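# Fit camshaft into engine case with gears timed

## Task

Put the camshaft into the engine case, which is free-standing on the table. Push its shaft fully home in the open bearing on the case's front face, so the large cam gear engages the small crank gear in correct timing: as the gears rotate, the marked tooth on the small gear must land in one of the two marked gaps on the large gear. The engine case must end up upright. The result only counts if it stays in place without the robot holding it.

## Robot and tools

Robot: two arms, left_arm and right_arm, each with six joints and a two-finger parallel gripper. All poses share one scene frame: origin on the tabletop midway between the arms, +x out over the table, +z up, left_arm on the +y side. The names left and right do not refer to sides of a camera image. Cameras: cam_high (504x504, fixed overhead), cam_left_wrist and cam_right_wrist (616x616 fisheye, on the hands). A calibration (intrinsics K, distortion, T_world_to_cam) is supplied for each; it can be off by a few degrees and millimetres, and printed hand positions grow less accurate at long reach.

Joint order. In every row and every per-joint list in a result, each arm's joints come as: waist, forearm roll, wrist pitch, shoulder, wrist roll, elbow. Use only this order. Stated ranges (rad): waist -3.491..3.491, shoulder -3.140..3.140, elbow -1.187..4.328, forearm roll -3.316..3.316, wrist pitch -3.140..3.140, wrist roll -3.927..3.927.

The row. Both motion tools take rows of 18 numbers, each in [-1, 1], always filled for both arms: left_arm's 6 joint values, then its gripper position, force_limit, speed; then the same 9 for right_arm. Joint values are scaled offsets, not absolute angles: 1.0 equals 1.983 rad for waist and shoulder, 2.38 rad for elbow, 2.975 rad for forearm roll, wrist pitch and wrist roll. The three gripper numbers are absolute settings. position: +1 fully open (140 mm), about -0.8 is where the pads touch, -1 closes until blocked. force_limit: about 14 N at -1, 60 N at 0, 107 N at +1. speed: about 30, 140, 250 mm/s at -1, 0, +1. To leave a gripper unchanged, repeat its previous three numbers; a 0 is a real command.

execute_actions(actions): a list of actions; each action is a table of up to 15 rows, one row per 1/30 s step, and a short table repeats its last row to fill 15 steps. Joint offsets in every row are measured from the arm's angles at the start of that action (for the first action, the last reported angles), not from the preceding row. An empty list just returns state and images. Asking a joint more than 0.010 rad beyond its range refuses that action for both arms; if the first action is malformed or fails this, nothing in the call runs. "joint sent to its limit" means a joint was clipped at its end.

move(target, speed, blocking): target is one 18-number row; its joint offsets are from the "Joint positions" of the latest result showing them. All joints travel proportionally, so the hand follows a curve, over 0.5 to 10 s. speed is the top rate in rad/s of the joint with farthest to go, 0.01 to 2, default 0.5. Moves do not avoid obstacles or the other arm. blocking=false returns after 0.5 s; then use wait or stop before sending other motion. The result adds a "move:" line: ending (done, off_target, moving, held, fault), limits=held or limits=none, and the joint farthest from target per arm.

wait(seconds): 0 to 10; holds last commands and lets a running move continue. stop(): brakes a running move; fingers keep going. zoom_image(camera, region): region [x0, y0, x1, y1] in that camera's pixels, at most 504x504, gives a closer view. finished_scene(scene): ends the current scene by its number and reports success; irreversible, and the robot must have settled the result already.

Results: per-arm end_effector_position (metres) and end_effector_quat_wxyz in the scene frame; this point sits between closed pads, fingertips reach about 33 mm past it closed, 9 mm open, and closing pushes the tips about 24 mm further out, so keep clearance above surfaces. Joint positions (rad), Joint velocities (rad/s), Joint targets (what joints are currently driven toward). Gripper object_status: 0 moving, 1 blocked while opening, 2 blocked while closing (a grip), 3 reached target or pads met. position_measured is in counts, 3 open to 230 closed, not linear. To squeeze harder while gripping, raise force_limit and change position slightly (e.g. -1 to -0.98). Flange force is an approximate external force including held weight. "joint command not followed" means a clearance check altered joint targets.

Limits of motion: joint targets are rate-limited and kept near measured angles, and steps that would shift the hand over 70 mm are scaled back, so large moves need several actions; finish an incomplete move with a new command.

Avoid: arms are stiff, so commanding even slightly past a firm contact can fault. A joint torque at its load limit (145 N m waist, shoulder, elbow; 36.4 N m wrist joints) or 150 N external force stops that arm for 10 s. Holding loads heats motors; a MOTOR HOT warning precedes a braking stop. Do not collide the arms, drop or slam parts, push hard, or knock anything off the table; the case must not tip. Brief tugs on held parts or pushes on loose objects can happen. Time passes while you think, with the robot holding its last command.

Each tool is called after "Emit:" as name([rows], argument=value, ...), one row to a line, values as JSON.

## Session

Emit:
execute_actions(actions=[])

Scene clock: 0.00 s.
left_arm: end_effector_position=(+0.3931, +0.3254, +0.2370) position_measured=3 object_status=3 end_effector_quat_wxyz=(+0.080, +0.910, -0.389, -0.116) | right_arm: end_effector_position=(+0.3175, -0.1395, +0.1591) position_measured=3 object_status=3 end_effector_quat_wxyz=(+0.395, +0.905, +0.063, -0.147)
Joint names: [waist, forearm roll, wrist pitch, shoulder, wrist roll, elbow]
Joint positions: left_arm=[ 0.531 -0.041 -1.826 -0.033  0.416 -0.056] | right_arm=[ 1.223  0.199 -2.043  0.601  0.669  0.224]
Joint velocities: left_arm=[-0.    -0.    -0.001  0.001  0.     0.   ] | right_arm=[0.001 0.001 0.    0.    0.001 0.   ]
Flange force (N, the push that the arm receives, along the gripper's own x y z axes): no reading
Joint targets: left_arm=[0.531 -0.041 -1.826 -0.033 0.416 -0.056] | right_arm=[1.223 0.199 -2.043 0.601 0.669 0.224]

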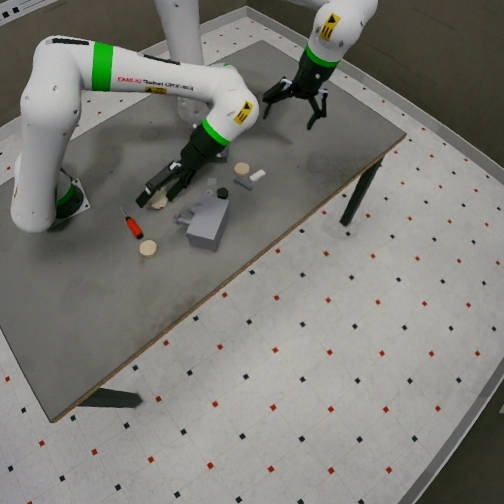

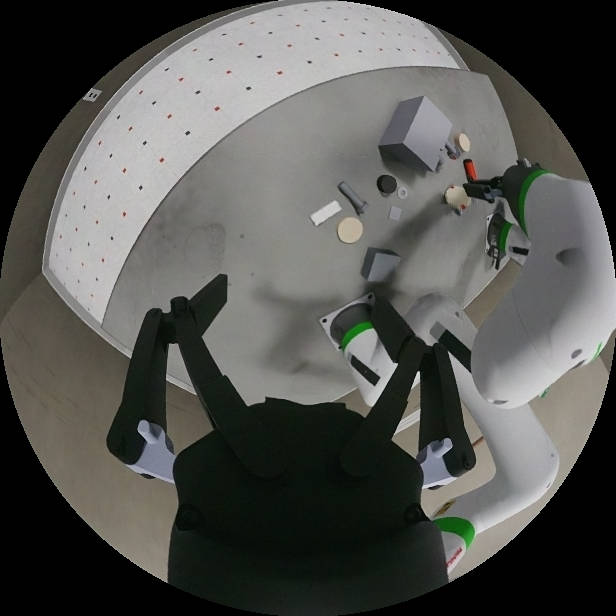

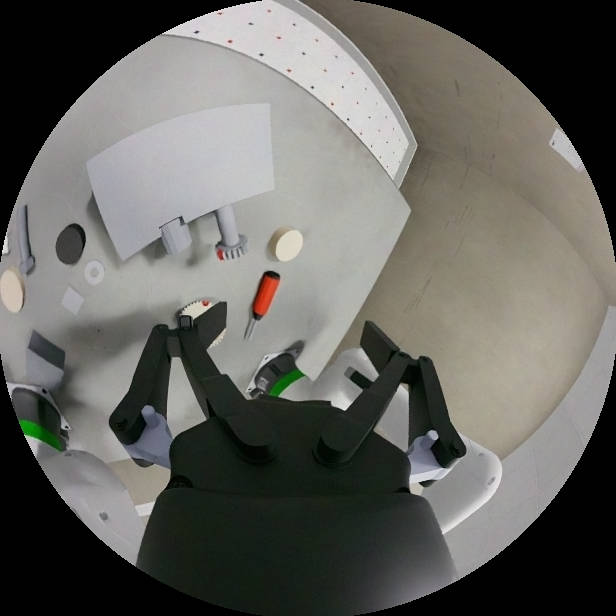

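Emit:
move(target=[-0.2678,0.0138,0.0857,0.0166,-0.1398,0.0235,1,0,0,-0.6167,-0.0669,0.1587,-0.3031,-0.2249,-0.0941,1,0,0], speed=0.6)

Emit:
zoom_image(camera="cam_high", region=[100,130,280,280])

Scene clock: 2.87 s.
left_arm: end_effector_position=(+0.4520, +0.1191, +0.2384) position_measured=3 object_status=3 end_effector_quat_wxyz=(+0.000, +0.637, -0.771, -0.000) | right_arm: end_effector_position=(+0.3671, -0.5727, +0.2386) position_measured=3 object_status=3 end_effector_quat_wxyz=(-0.000, +0.643, -0.766, +0.000)
Joint names: [waist, forearm roll, wrist pitch, shoulder, wrist roll, elbow]
Joint positions: left_arm=[-0.     0.    -1.571  0.     0.    -0.   ] | right_arm=[ 0.    -0.001 -1.571 -0.001 -0.     0.   ]
Joint velocities: left_arm=[ 0.001 -0.    -0.    -0.001 -0.     0.002] | right_arm=[-0.001 -0.    -0.001 -0.001 -0.    -0.   ]
Flange force (N, the push that the arm receives, along the gripper's own x y z axes): left_arm=[-2.0 5.1 7.8] | right_arm=[4.2 -2.7 -2.5]
Joint targets: left_arm=[-0.000 0.000 -1.571 0.000 0.000 -0.000] | right_arm=[0.000 -0.000 -1.571 -0.001 -0.000 0.000]
move: done; limits=none; left_arm: farthest joint: the waist, 0.000 radians from its target (0.531 radians at the start); right_arm: farthest joint: the forearm roll, 0.001 radians from its target (0.199 radians at the start)
camera_calibration (this result's frames):
cam_left_wrist: T_world_to_cam=[[-0.999133, 0.0382802, 0.0163622, 0.444411], [0.0415518, 0.892837, 0.448459, -0.236814], [0.00255831, 0.44875, -0.893654, 0.337767], [0, 0, 0, 1]] pos_world=[0.453001, 0.0428514, 0.400776]
cam_right_wrist: T_world_to_cam=[[-0.999082, 0.0319948, 0.0284997, 0.371675], [0.0382831, 0.965284, 0.258383, 0.498908], [-0.0192433, 0.259237, -0.965622, 0.575634], [0, 0, 0, 1]] pos_world=[0.363311, -0.642705, 0.416343]

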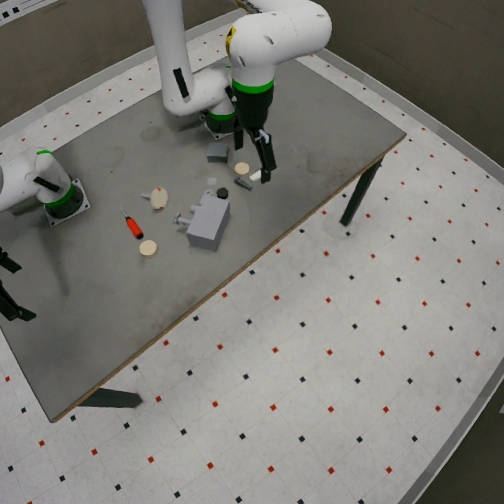

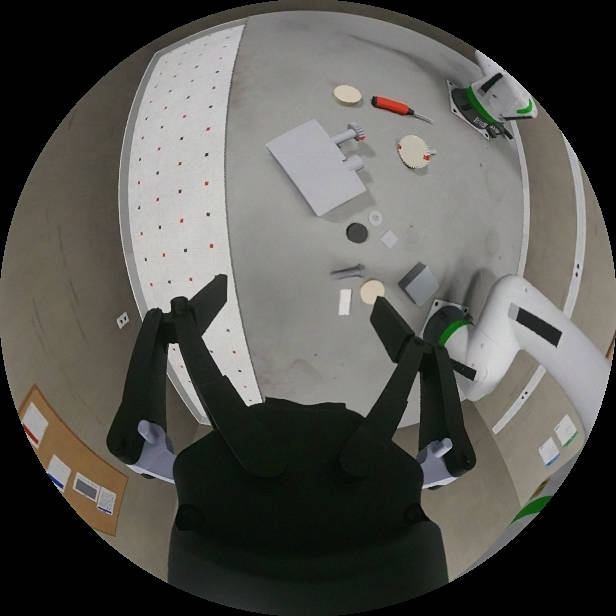

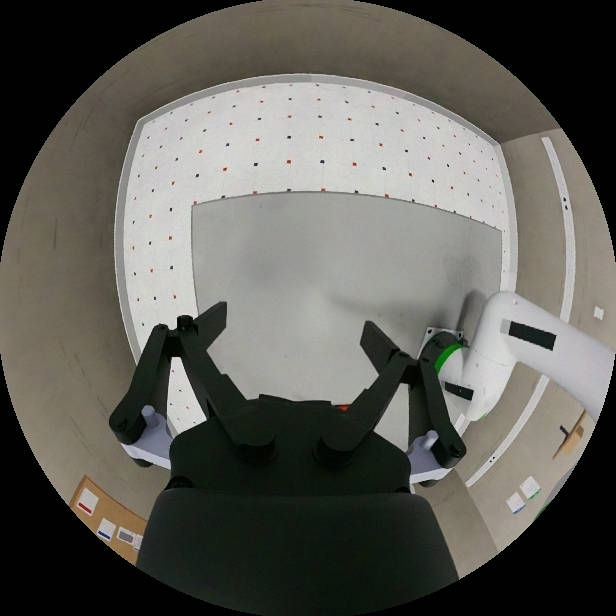

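Region (100, 130, 280, 280) of cam_high's 504x504 image, scaled by 2.800, with more detail than that image has.

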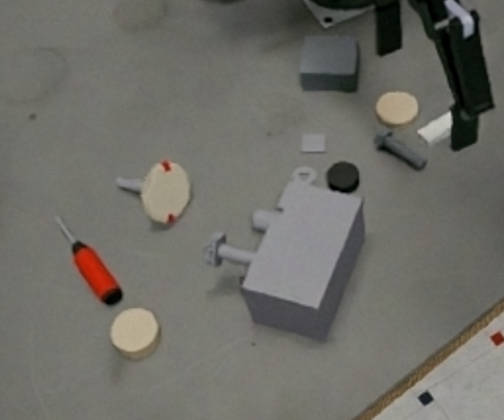

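Emit:
move(target=[0.3026,0,0,0,0,0,1,0,0,0.4034,0,0,0,0,0,1,0,0], speed=0.6)

Emit:
wait(seconds=0.5)

Scene clock: 4.80 s.
left_arm: end_effector_position=(+0.5004, +0.3802, +0.2384) position_measured=3 object_status=3 end_effector_quat_wxyz=(+0.000, +0.836, -0.548, -0.000) | right_arm: end_effector_position=(+0.3901, -0.2236, +0.2386) position_measured=3 object_status=3 end_effector_quat_wxyz=(-0.000, +0.891, -0.455, -0.000)
Joint names: [waist, forearm roll, wrist pitch, shoulder, wrist roll, elbow]
Joint positions: left_arm=[ 0.6    0.    -1.571  0.     0.    -0.   ] | right_arm=[ 0.8   -0.001 -1.571 -0.001 -0.     0.   ]
Joint velocities: left_arm=[ 0.    -0.001  0.001  0.    -0.     0.001] | right_arm=[ 0.001  0.001  0.001 -0.     0.001  0.   ]
Flange force (N, the push that the arm receives, along the gripper's own x y z axes): left_arm=[-5.6 1.6 5.9] | right_arm=[2.6 -3.6 -2.4]
Joint targets: left_arm=[0.600 0.000 -1.571 0.000 0.000 -0.000] | right_arm=[0.800 -0.001 -1.571 -0.001 -0.000 0.000]
move: done; limits=none; left_arm: farthest joint: the waist, 0.000 radians from its target (0.600 radians at the start); right_arm: farthest joint: the waist, 0.000 radians from its target (0.800 radians at the start)
camera_calibration (this result's frames):
cam_left_wrist: T_world_to_cam=[[-0.846169, -0.532663, 0.0163755, 0.62333], [-0.469922, 0.760288, 0.448481, -0.165533], [-0.25134, 0.371795, -0.893642, 0.376809], [0, 0, 0, 1]] pos_world=[0.544362, 0.317782, 0.400763]
cam_right_wrist: T_world_to_cam=[[-0.719026, -0.6944, 0.0284802, 0.111782], [-0.665766, 0.699976, 0.258434, 0.376356], [-0.199392, 0.16686, -0.965609, 0.535186], [0, 0, 0, 1]] pos_world=[0.437651, -0.27512, 0.416333]

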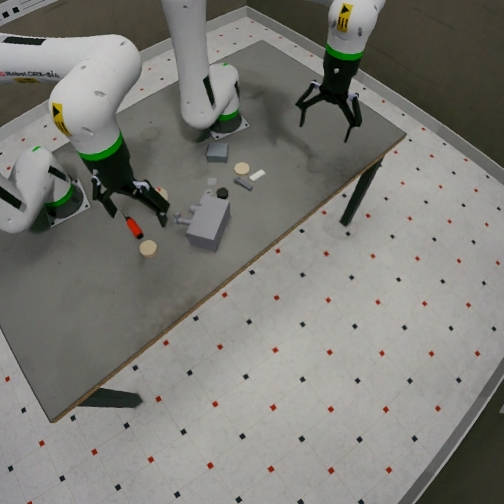

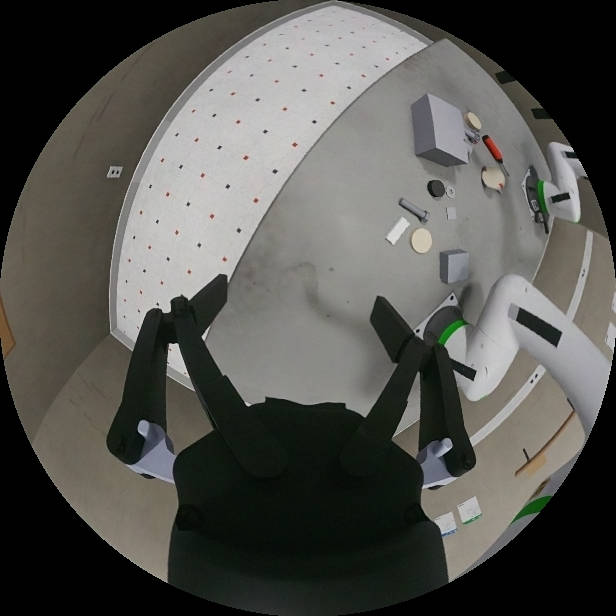

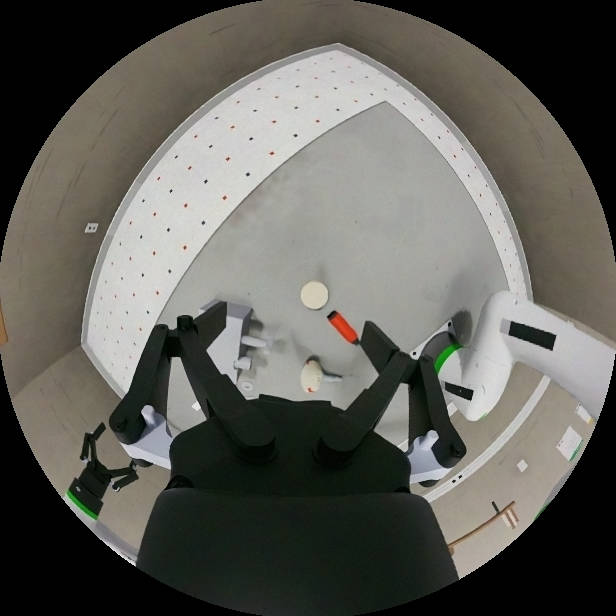

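Scene clock: 5.30 s.
left_arm: end_effector_position=(+0.5004, +0.3802, +0.2384) position_measured=3 object_status=3 end_effector_quat_wxyz=(+0.000, +0.836, -0.548, -0.000) | right_arm: end_effector_position=(+0.3901, -0.2236, +0.2387) position_measured=3 object_status=3 end_effector_quat_wxyz=(-0.000, +0.891, -0.454, -0.000)
Joint names: [waist, forearm roll, wrist pitch, shoulder, wrist roll, elbow]
Joint positions: left_arm=[ 0.6    0.    -1.571  0.     0.    -0.   ] | right_arm=[ 0.8   -0.001 -1.571 -0.001 -0.     0.   ]
Joint velocities: left_arm=[-0.002  0.     0.001  0.001 -0.001  0.001] | right_arm=[-0.001  0.001 -0.    -0.     0.    -0.   ]
Flange force (N, the push that the arm receives, along the gripper's own x y z axes): left_arm=[-5.2 1.5 8.0] | right_arm=[2.5 -1.6 -1.6]
Joint targets: left_arm=[0.600 0.000 -1.571 0.000 0.000 -0.000] | right_arm=[0.800 -0.001 -1.571 -0.001 -0.000 0.000]
wait: 0.50 s; at rest by 0.17 s
camera_calibration (this result's frames):
cam_left_wrist: T_world_to_cam=[[-0.846159, -0.532679, 0.0163754, 0.623335], [-0.469936, 0.760279, 0.448481, -0.16553], [-0.251346, 0.371791, -0.893642, 0.37681], [0, 0, 0, 1]] pos_world=[0.544362, 0.317792, 0.400763]
cam_right_wrist: T_world_to_cam=[[-0.718981, -0.694445, 0.0284879, 0.111762], [-0.66582, 0.699944, 0.258382, 0.376374], [-0.199372, 0.166804, -0.965623, 0.535174], [0, 0, 0, 1]] pos_world=[0.437651, -0.275097, 0.416344]

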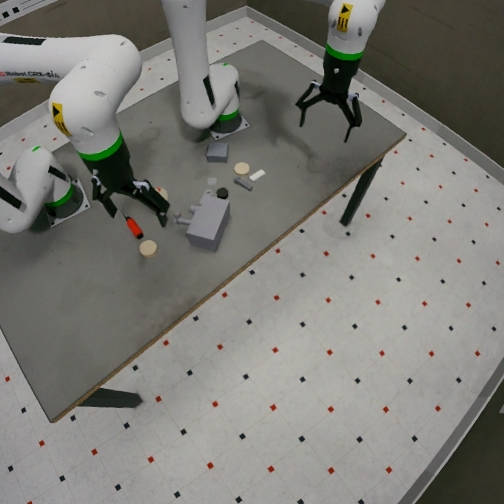

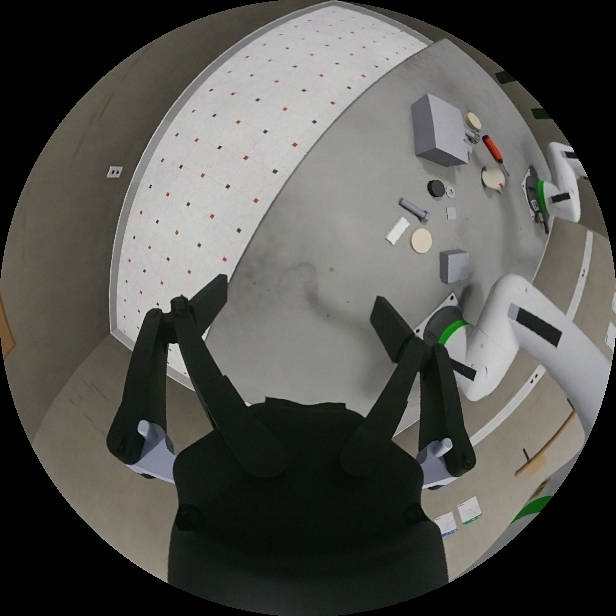

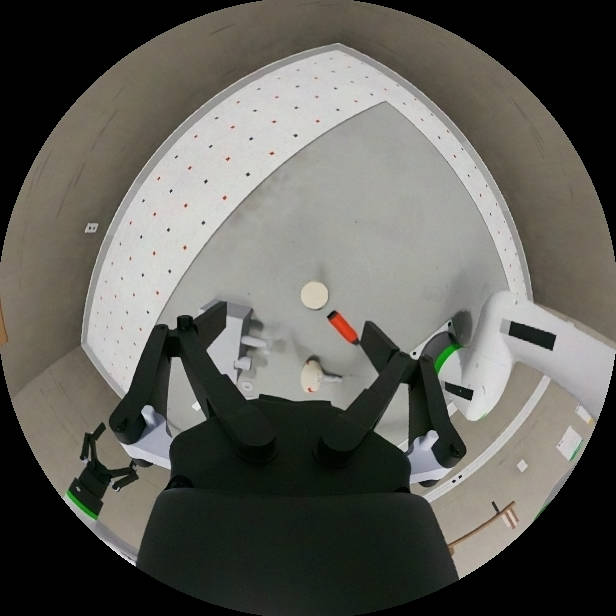

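Emit:
move(target=[0,0,0,0,0,0,1,0,0,0,0,0,0,1,0,1,0,0], speed=1.5)

Emit:
zoom_image(camera="cam_right_wrist", region=[200,130,450,330])

Scene clock: 8.27 s.
left_arm: end_effector_position=(+0.5004, +0.3802, +0.2384) position_measured=3 object_status=3 end_effector_quat_wxyz=(+0.000, +0.836, -0.548, -0.000) | right_arm: end_effector_position=(+0.3901, -0.2236, +0.2387) position_measured=3 object_status=3 end_effector_quat_wxyz=(-0.000, +0.527, +0.850, +0.000)
Joint names: [waist, forearm roll, wrist pitch, shoulder, wrist roll, elbow]
Joint positions: left_arm=[ 0.6    0.    -1.571  0.     0.    -0.   ] | right_arm=[ 0.8   -0.001 -1.571 -0.001  2.975  0.   ]
Joint velocities: left_arm=[-0.002  0.    -0.001 -0.001 -0.     0.001] | right_arm=[ 0.001  0.001 -0.    -0.     0.001  0.   ]
Flange force (N, the push that the arm receives, along the gripper's own x y z axes): left_arm=[-6.1 4.1 6.7] | right_arm=[-1.7 0.8 -1.7]
Joint targets: left_arm=[0.600 0.000 -1.571 0.000 0.000 -0.000] | right_arm=[0.800 -0.001 -1.571 -0.001 2.975 0.000]
move: done; limits=none; left_arm: farthest joint: the waist, 0.000 radians from its target (0.000 radians at the start); right_arm: farthest joint: the waist, 0.000 radians from its target (0.000 radians at the start)
camera_calibration (this result's frames):
cam_left_wrist: T_world_to_cam=[[-0.846159, -0.532679, 0.0163755, 0.623335], [-0.469936, 0.760279, 0.448481, -0.16553], [-0.251346, 0.371791, -0.893642, 0.37681], [0, 0, 0, 1]] pos_world=[0.544362, 0.317792, 0.400763]
cam_right_wrist: T_world_to_cam=[[0.824206, 0.565496, 0.0299855, -0.208855], [0.540298, -0.801131, 0.257424, -0.429576], [0.169595, -0.195969, -0.965833, 0.310165], [0, 0, 0, 1]] pos_world=[0.351636, -0.165257, 0.416414]

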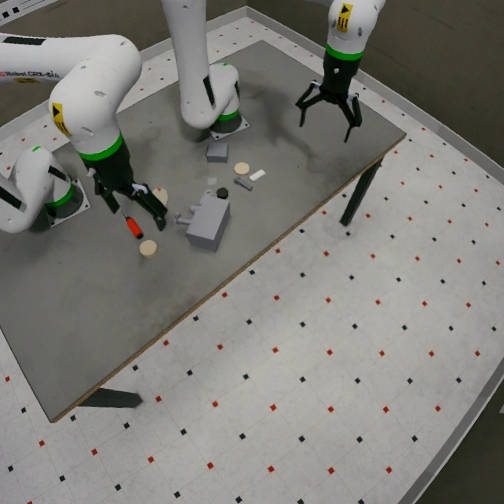

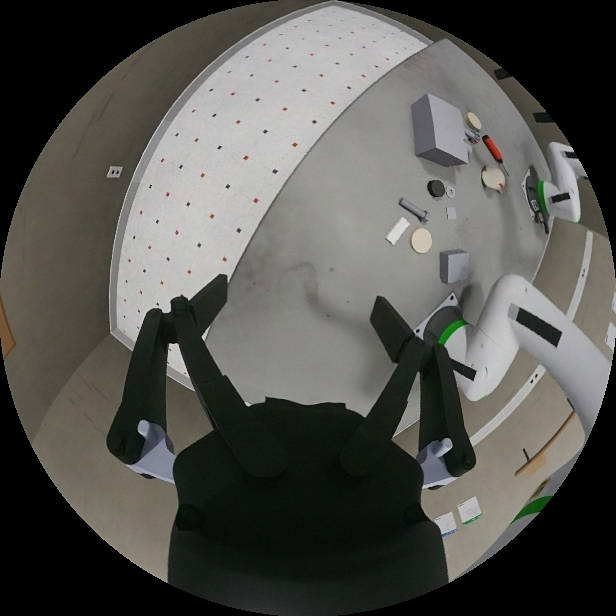

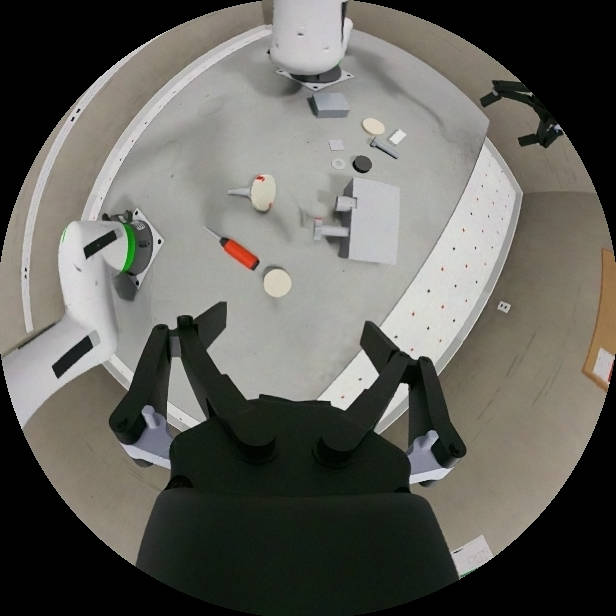

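Region (200, 130, 450, 330) of cam_right_wrist's 616x616 image, scaled by 2.016, with more detail than that image has; it fills the top 403 rows of this view, and the rest is white.

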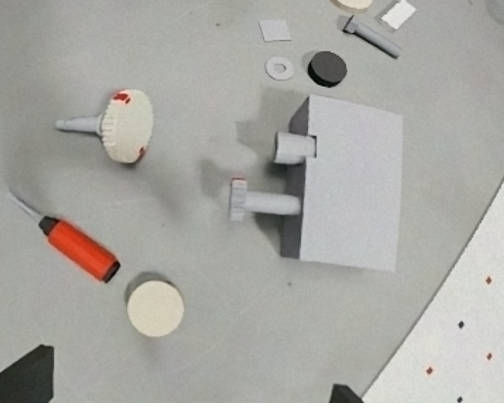

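Emit:
move(target=[0,0,0,0,0,0,1,0,0,0.2784,0,0.0632,-0.0994,-0.2111,-0.1622,0,0,0], speed=0.6)

Emit:
zoom_image(camera="cam_right_wrist", region=[200,200,500,420])

Scene clock: 10.40 s.
left_arm: end_effector_position=(+0.5004, +0.3802, +0.2384) position_measured=3 object_status=3 end_effector_quat_wxyz=(+0.000, +0.836, -0.548, -0.000) | right_arm: end_effector_position=(+0.2161, -0.1045, +0.1499) position_measured=129 object_status=3 end_effector_quat_wxyz=(-0.000, +0.559, +0.829, -0.000)
Joint names: [waist, forearm roll, wrist pitch, shoulder, wrist roll, elbow]
Joint positions: left_arm=[ 0.6    0.    -1.571  0.     0.    -0.   ] | right_arm=[ 1.352 -0.001 -1.383 -0.198  2.347 -0.386]
Joint velocities: left_arm=[ 0.001  0.     0.001  0.    -0.     0.001] | right_arm=[ 0.001 -0.     0.    -0.     0.001 -0.   ]
Flange force (N, the push that the arm receives, along the gripper's own x y z axes): left_arm=[-3.7 2.5 4.6] | right_arm=[-0.1 3.9 -1.0]
Joint targets: left_arm=[0.600 0.000 -1.571 0.000 0.000 -0.000] | right_arm=[1.352 -0.001 -1.383 -0.198 2.347 -0.386]
move: done; limits=none; left_arm: farthest joint: the waist, 0.000 radians from its target (0.000 radians at the start); right_arm: farthest joint: the waist, 0.000 radians from its target (0.552 radians at the start)
camera_calibration (this result's frames):
cam_left_wrist: T_world_to_cam=[[-0.846159, -0.532679, 0.0163759, 0.623335], [-0.469936, 0.760279, 0.448481, -0.16553], [-0.251347, 0.371791, -0.893642, 0.376811], [0, 0, 0, 1]] pos_world=[0.544362, 0.317792, 0.400763]
cam_right_wrist: T_world_to_cam=[[0.864794, 0.501299, 0.0288097, -0.14544], [0.478146, -0.839657, 0.257592, -0.207919], [0.153321, -0.208989, -0.965824, 0.279471], [0, 0, 0, 1]] pos_world=[0.182343, -0.0432653, 0.327668]

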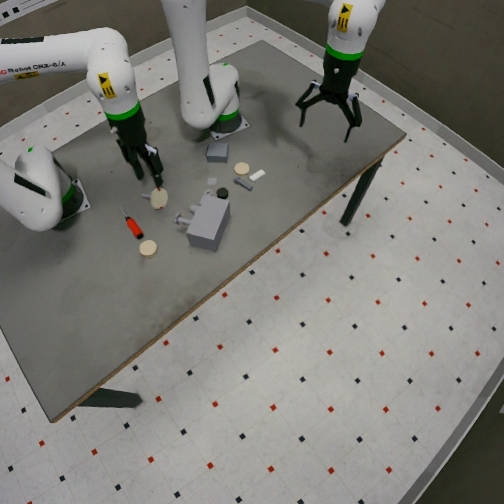

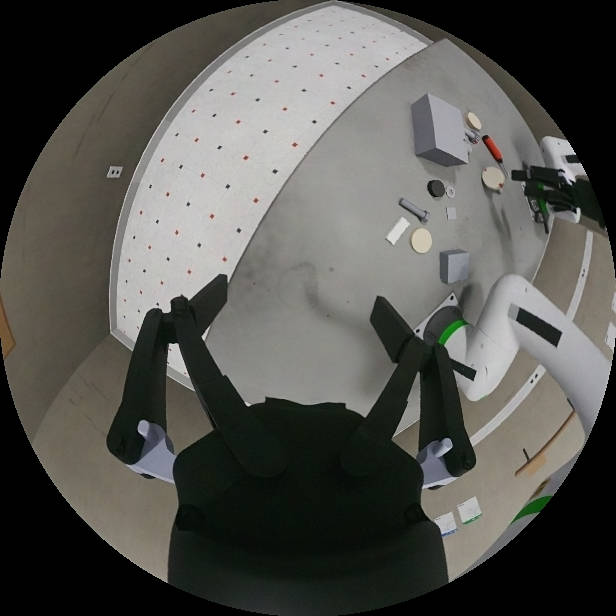

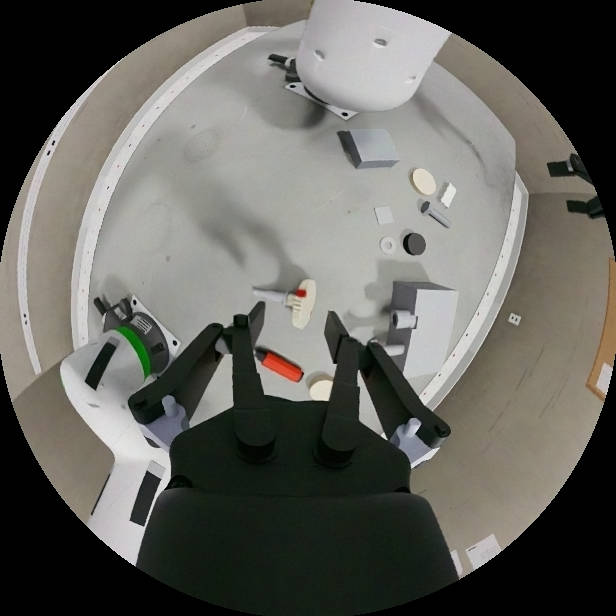

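Region (200, 200, 500, 420) of cam_right_wrist's 616x616 image, scaled by 1.680, with more detail than that image has; it fills the top 370 rows of this view, and the rest is white.

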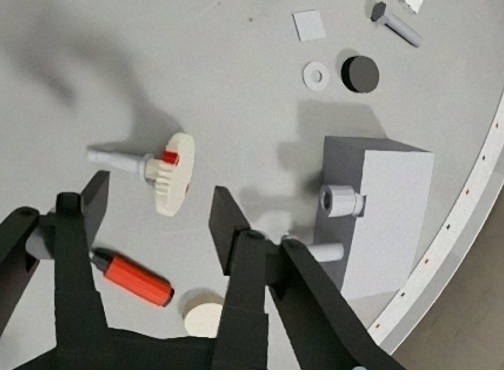

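Emit:
move(target=[0,0,0,0,0,0,1,0,0,0,0,0.0539,0.0228,0,-0.0484,0,0,0], speed=0.2)

Emit:
zoom_image(camera="cam_right_wrist", region=[200,200,500,420])

Emit:
move(target=[0,0,0,0,0,0,1,0,0,0,0,0,0,0,0,-1,0.3,-1])

Emit:
zoom_image(camera="cam_high", region=[100,130,280,280])

Scene clock: 11.83 s.
left_arm: end_effector_position=(+0.5004, +0.3802, +0.2384) position_measured=3 object_status=3 end_effector_quat_wxyz=(+0.000, +0.836, -0.548, -0.000) | right_arm: end_effector_position=(+0.2161, -0.1045, +0.0867) position_measured=129 object_status=3 end_effector_quat_wxyz=(-0.000, +0.559, +0.829, -0.000)
Joint names: [waist, forearm roll, wrist pitch, shoulder, wrist roll, elbow]
Joint positions: left_arm=[ 0.6    0.    -1.571  0.     0.    -0.   ] | right_arm=[ 1.352 -0.001 -1.222 -0.152  2.347 -0.501]
Joint velocities: left_arm=[ 0.    -0.    -0.    -0.001 -0.     0.   ] | right_arm=[-0.     0.001 -0.     0.    -0.    -0.   ]
Flange force (N, the push that the arm receives, along the gripper's own x y z axes): left_arm=[-5.6 1.4 5.7] | right_arm=[0.2 3.9 -0.9]
Joint targets: left_arm=[0.600 0.000 -1.571 0.000 0.000 -0.000] | right_arm=[1.352 -0.001 -1.222 -0.152 2.347 -0.501]
move: done; limits=none; left_arm: farthest joint: the waist, 0.000 radians from its target (0.000 radians at the start); right_arm: farthest joint: the waist, 0.000 radians from its target (0.000 radians at the start)
camera_calibration (this result's frames):
cam_left_wrist: T_world_to_cam=[[-0.846159, -0.532679, 0.0163757, 0.623335], [-0.469936, 0.760279, 0.448481, -0.16553], [-0.251347, 0.371791, -0.893642, 0.376811], [0, 0, 0, 1]] pos_world=[0.544362, 0.317792, 0.400763]
cam_right_wrist: T_world_to_cam=[[0.864839, 0.501226, 0.0287508, -0.143575], [0.478089, -0.839692, 0.257579, -0.191635], [0.153247, -0.209019, -0.965829, 0.218444], [0, 0, 0, 1]] pos_world=[0.182312, -0.0432918, 0.264469]

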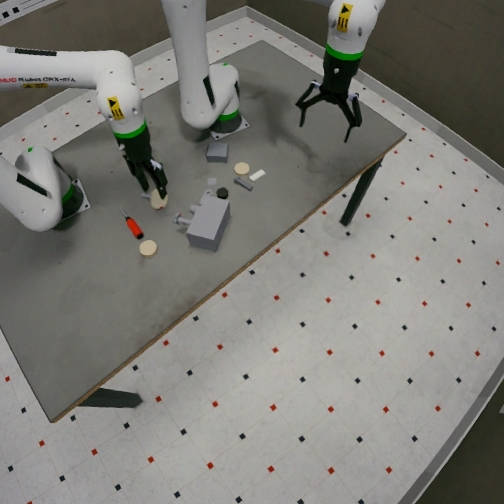

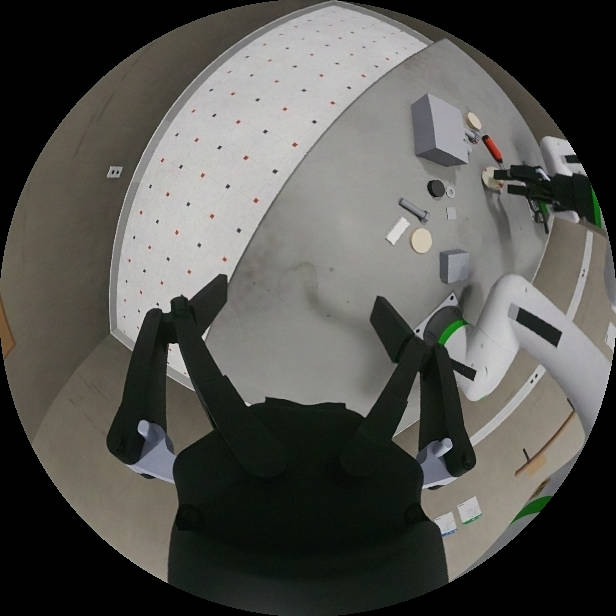

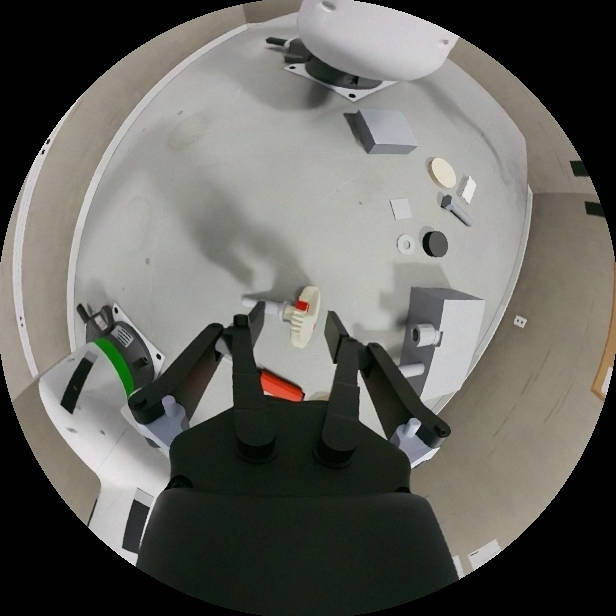

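Region (200, 200, 500, 420) of cam_right_wrist's 616x616 image, scaled by 1.680, with more detail than that image has; it fills the top 370 rows of this view, and the rest is white.

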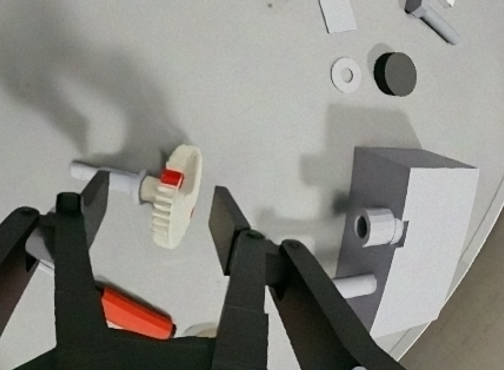

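Scene clock: 13.80 s.
left_arm: end_effector_position=(+0.5004, +0.3802, +0.2384) position_measured=3 object_status=3 end_effector_quat_wxyz=(+0.000, +0.836, -0.548, -0.000) | right_arm: end_effector_position=(+0.2161, -0.1044, +0.0868) position_measured=213 object_status=2 end_effector_quat_wxyz=(-0.000, +0.559, +0.829, -0.000)
Joint names: [waist, forearm roll, wrist pitch, shoulder, wrist roll, elbow]
Joint positions: left_arm=[ 0.6    0.    -1.571  0.     0.    -0.   ] | right_arm=[ 1.352 -0.001 -1.222 -0.152  2.347 -0.501]
Joint velocities: left_arm=[ 0.001 -0.001 -0.     0.     0.    -0.   ] | right_arm=[ 0.001 -0.     0.002 -0.    -0.    -0.   ]
Flange force (N, the push that the arm receives, along the gripper's own x y z axes): left_arm=[-4.0 3.8 6.9] | right_arm=[-1.5 8.7 -28.7]
Joint targets: left_arm=[0.600 0.000 -1.571 0.000 0.000 -0.000] | right_arm=[1.352 -0.001 -1.222 -0.152 2.347 -0.501]
move: done; limits=none; left_arm: farthest joint: the waist, 0.000 radians from its target (0.000 radians at the start); right_arm: farthest joint: the waist, 0.000 radians from its target (0.000 radians at the start)
camera_calibration (this result's frames):
cam_left_wrist: T_world_to_cam=[[-0.846159, -0.532679, 0.0163756, 0.623335], [-0.469936, 0.760279, 0.448481, -0.16553], [-0.251347, 0.371791, -0.893642, 0.376811], [0, 0, 0, 1]] pos_world=[0.544362, 0.317792, 0.400763]
cam_right_wrist: T_world_to_cam=[[0.864821, 0.501241, 0.0290105, -0.143699], [0.478067, -0.839739, 0.257468, -0.191587], [0.153415, -0.208795, -0.965851, 0.218484], [0, 0, 0, 1]] pos_world=[0.182346, -0.043237, 0.264519]

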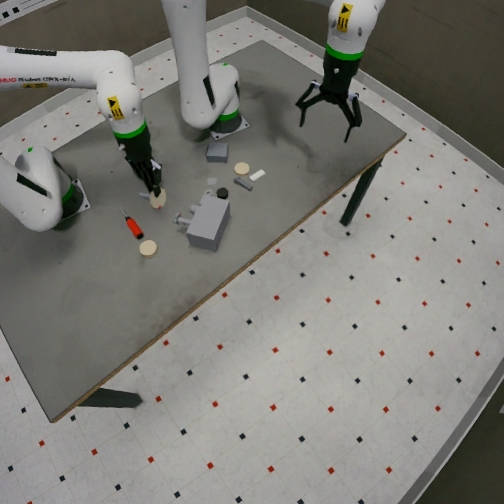

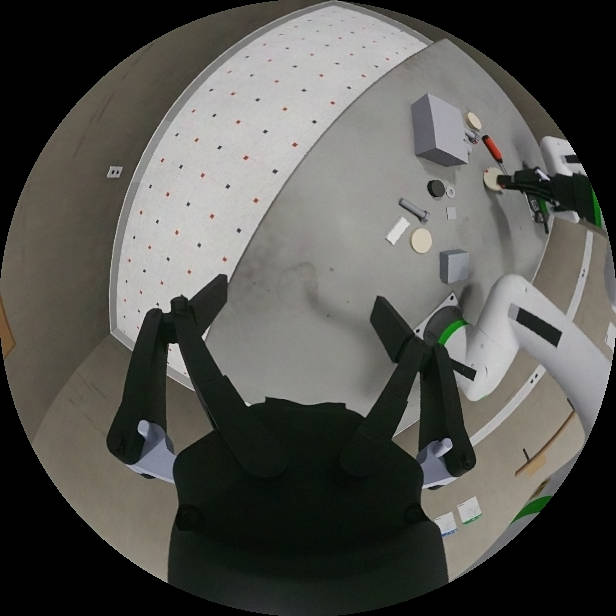

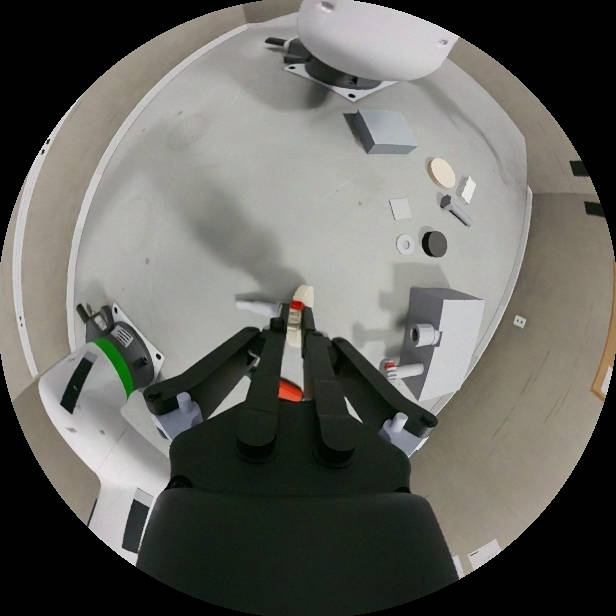

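Region (100, 130, 280, 280) of cam_high's 504x504 image, scaled by 2.800, with more detail than that image has.

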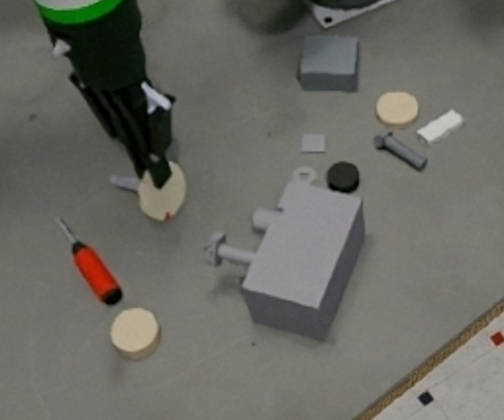

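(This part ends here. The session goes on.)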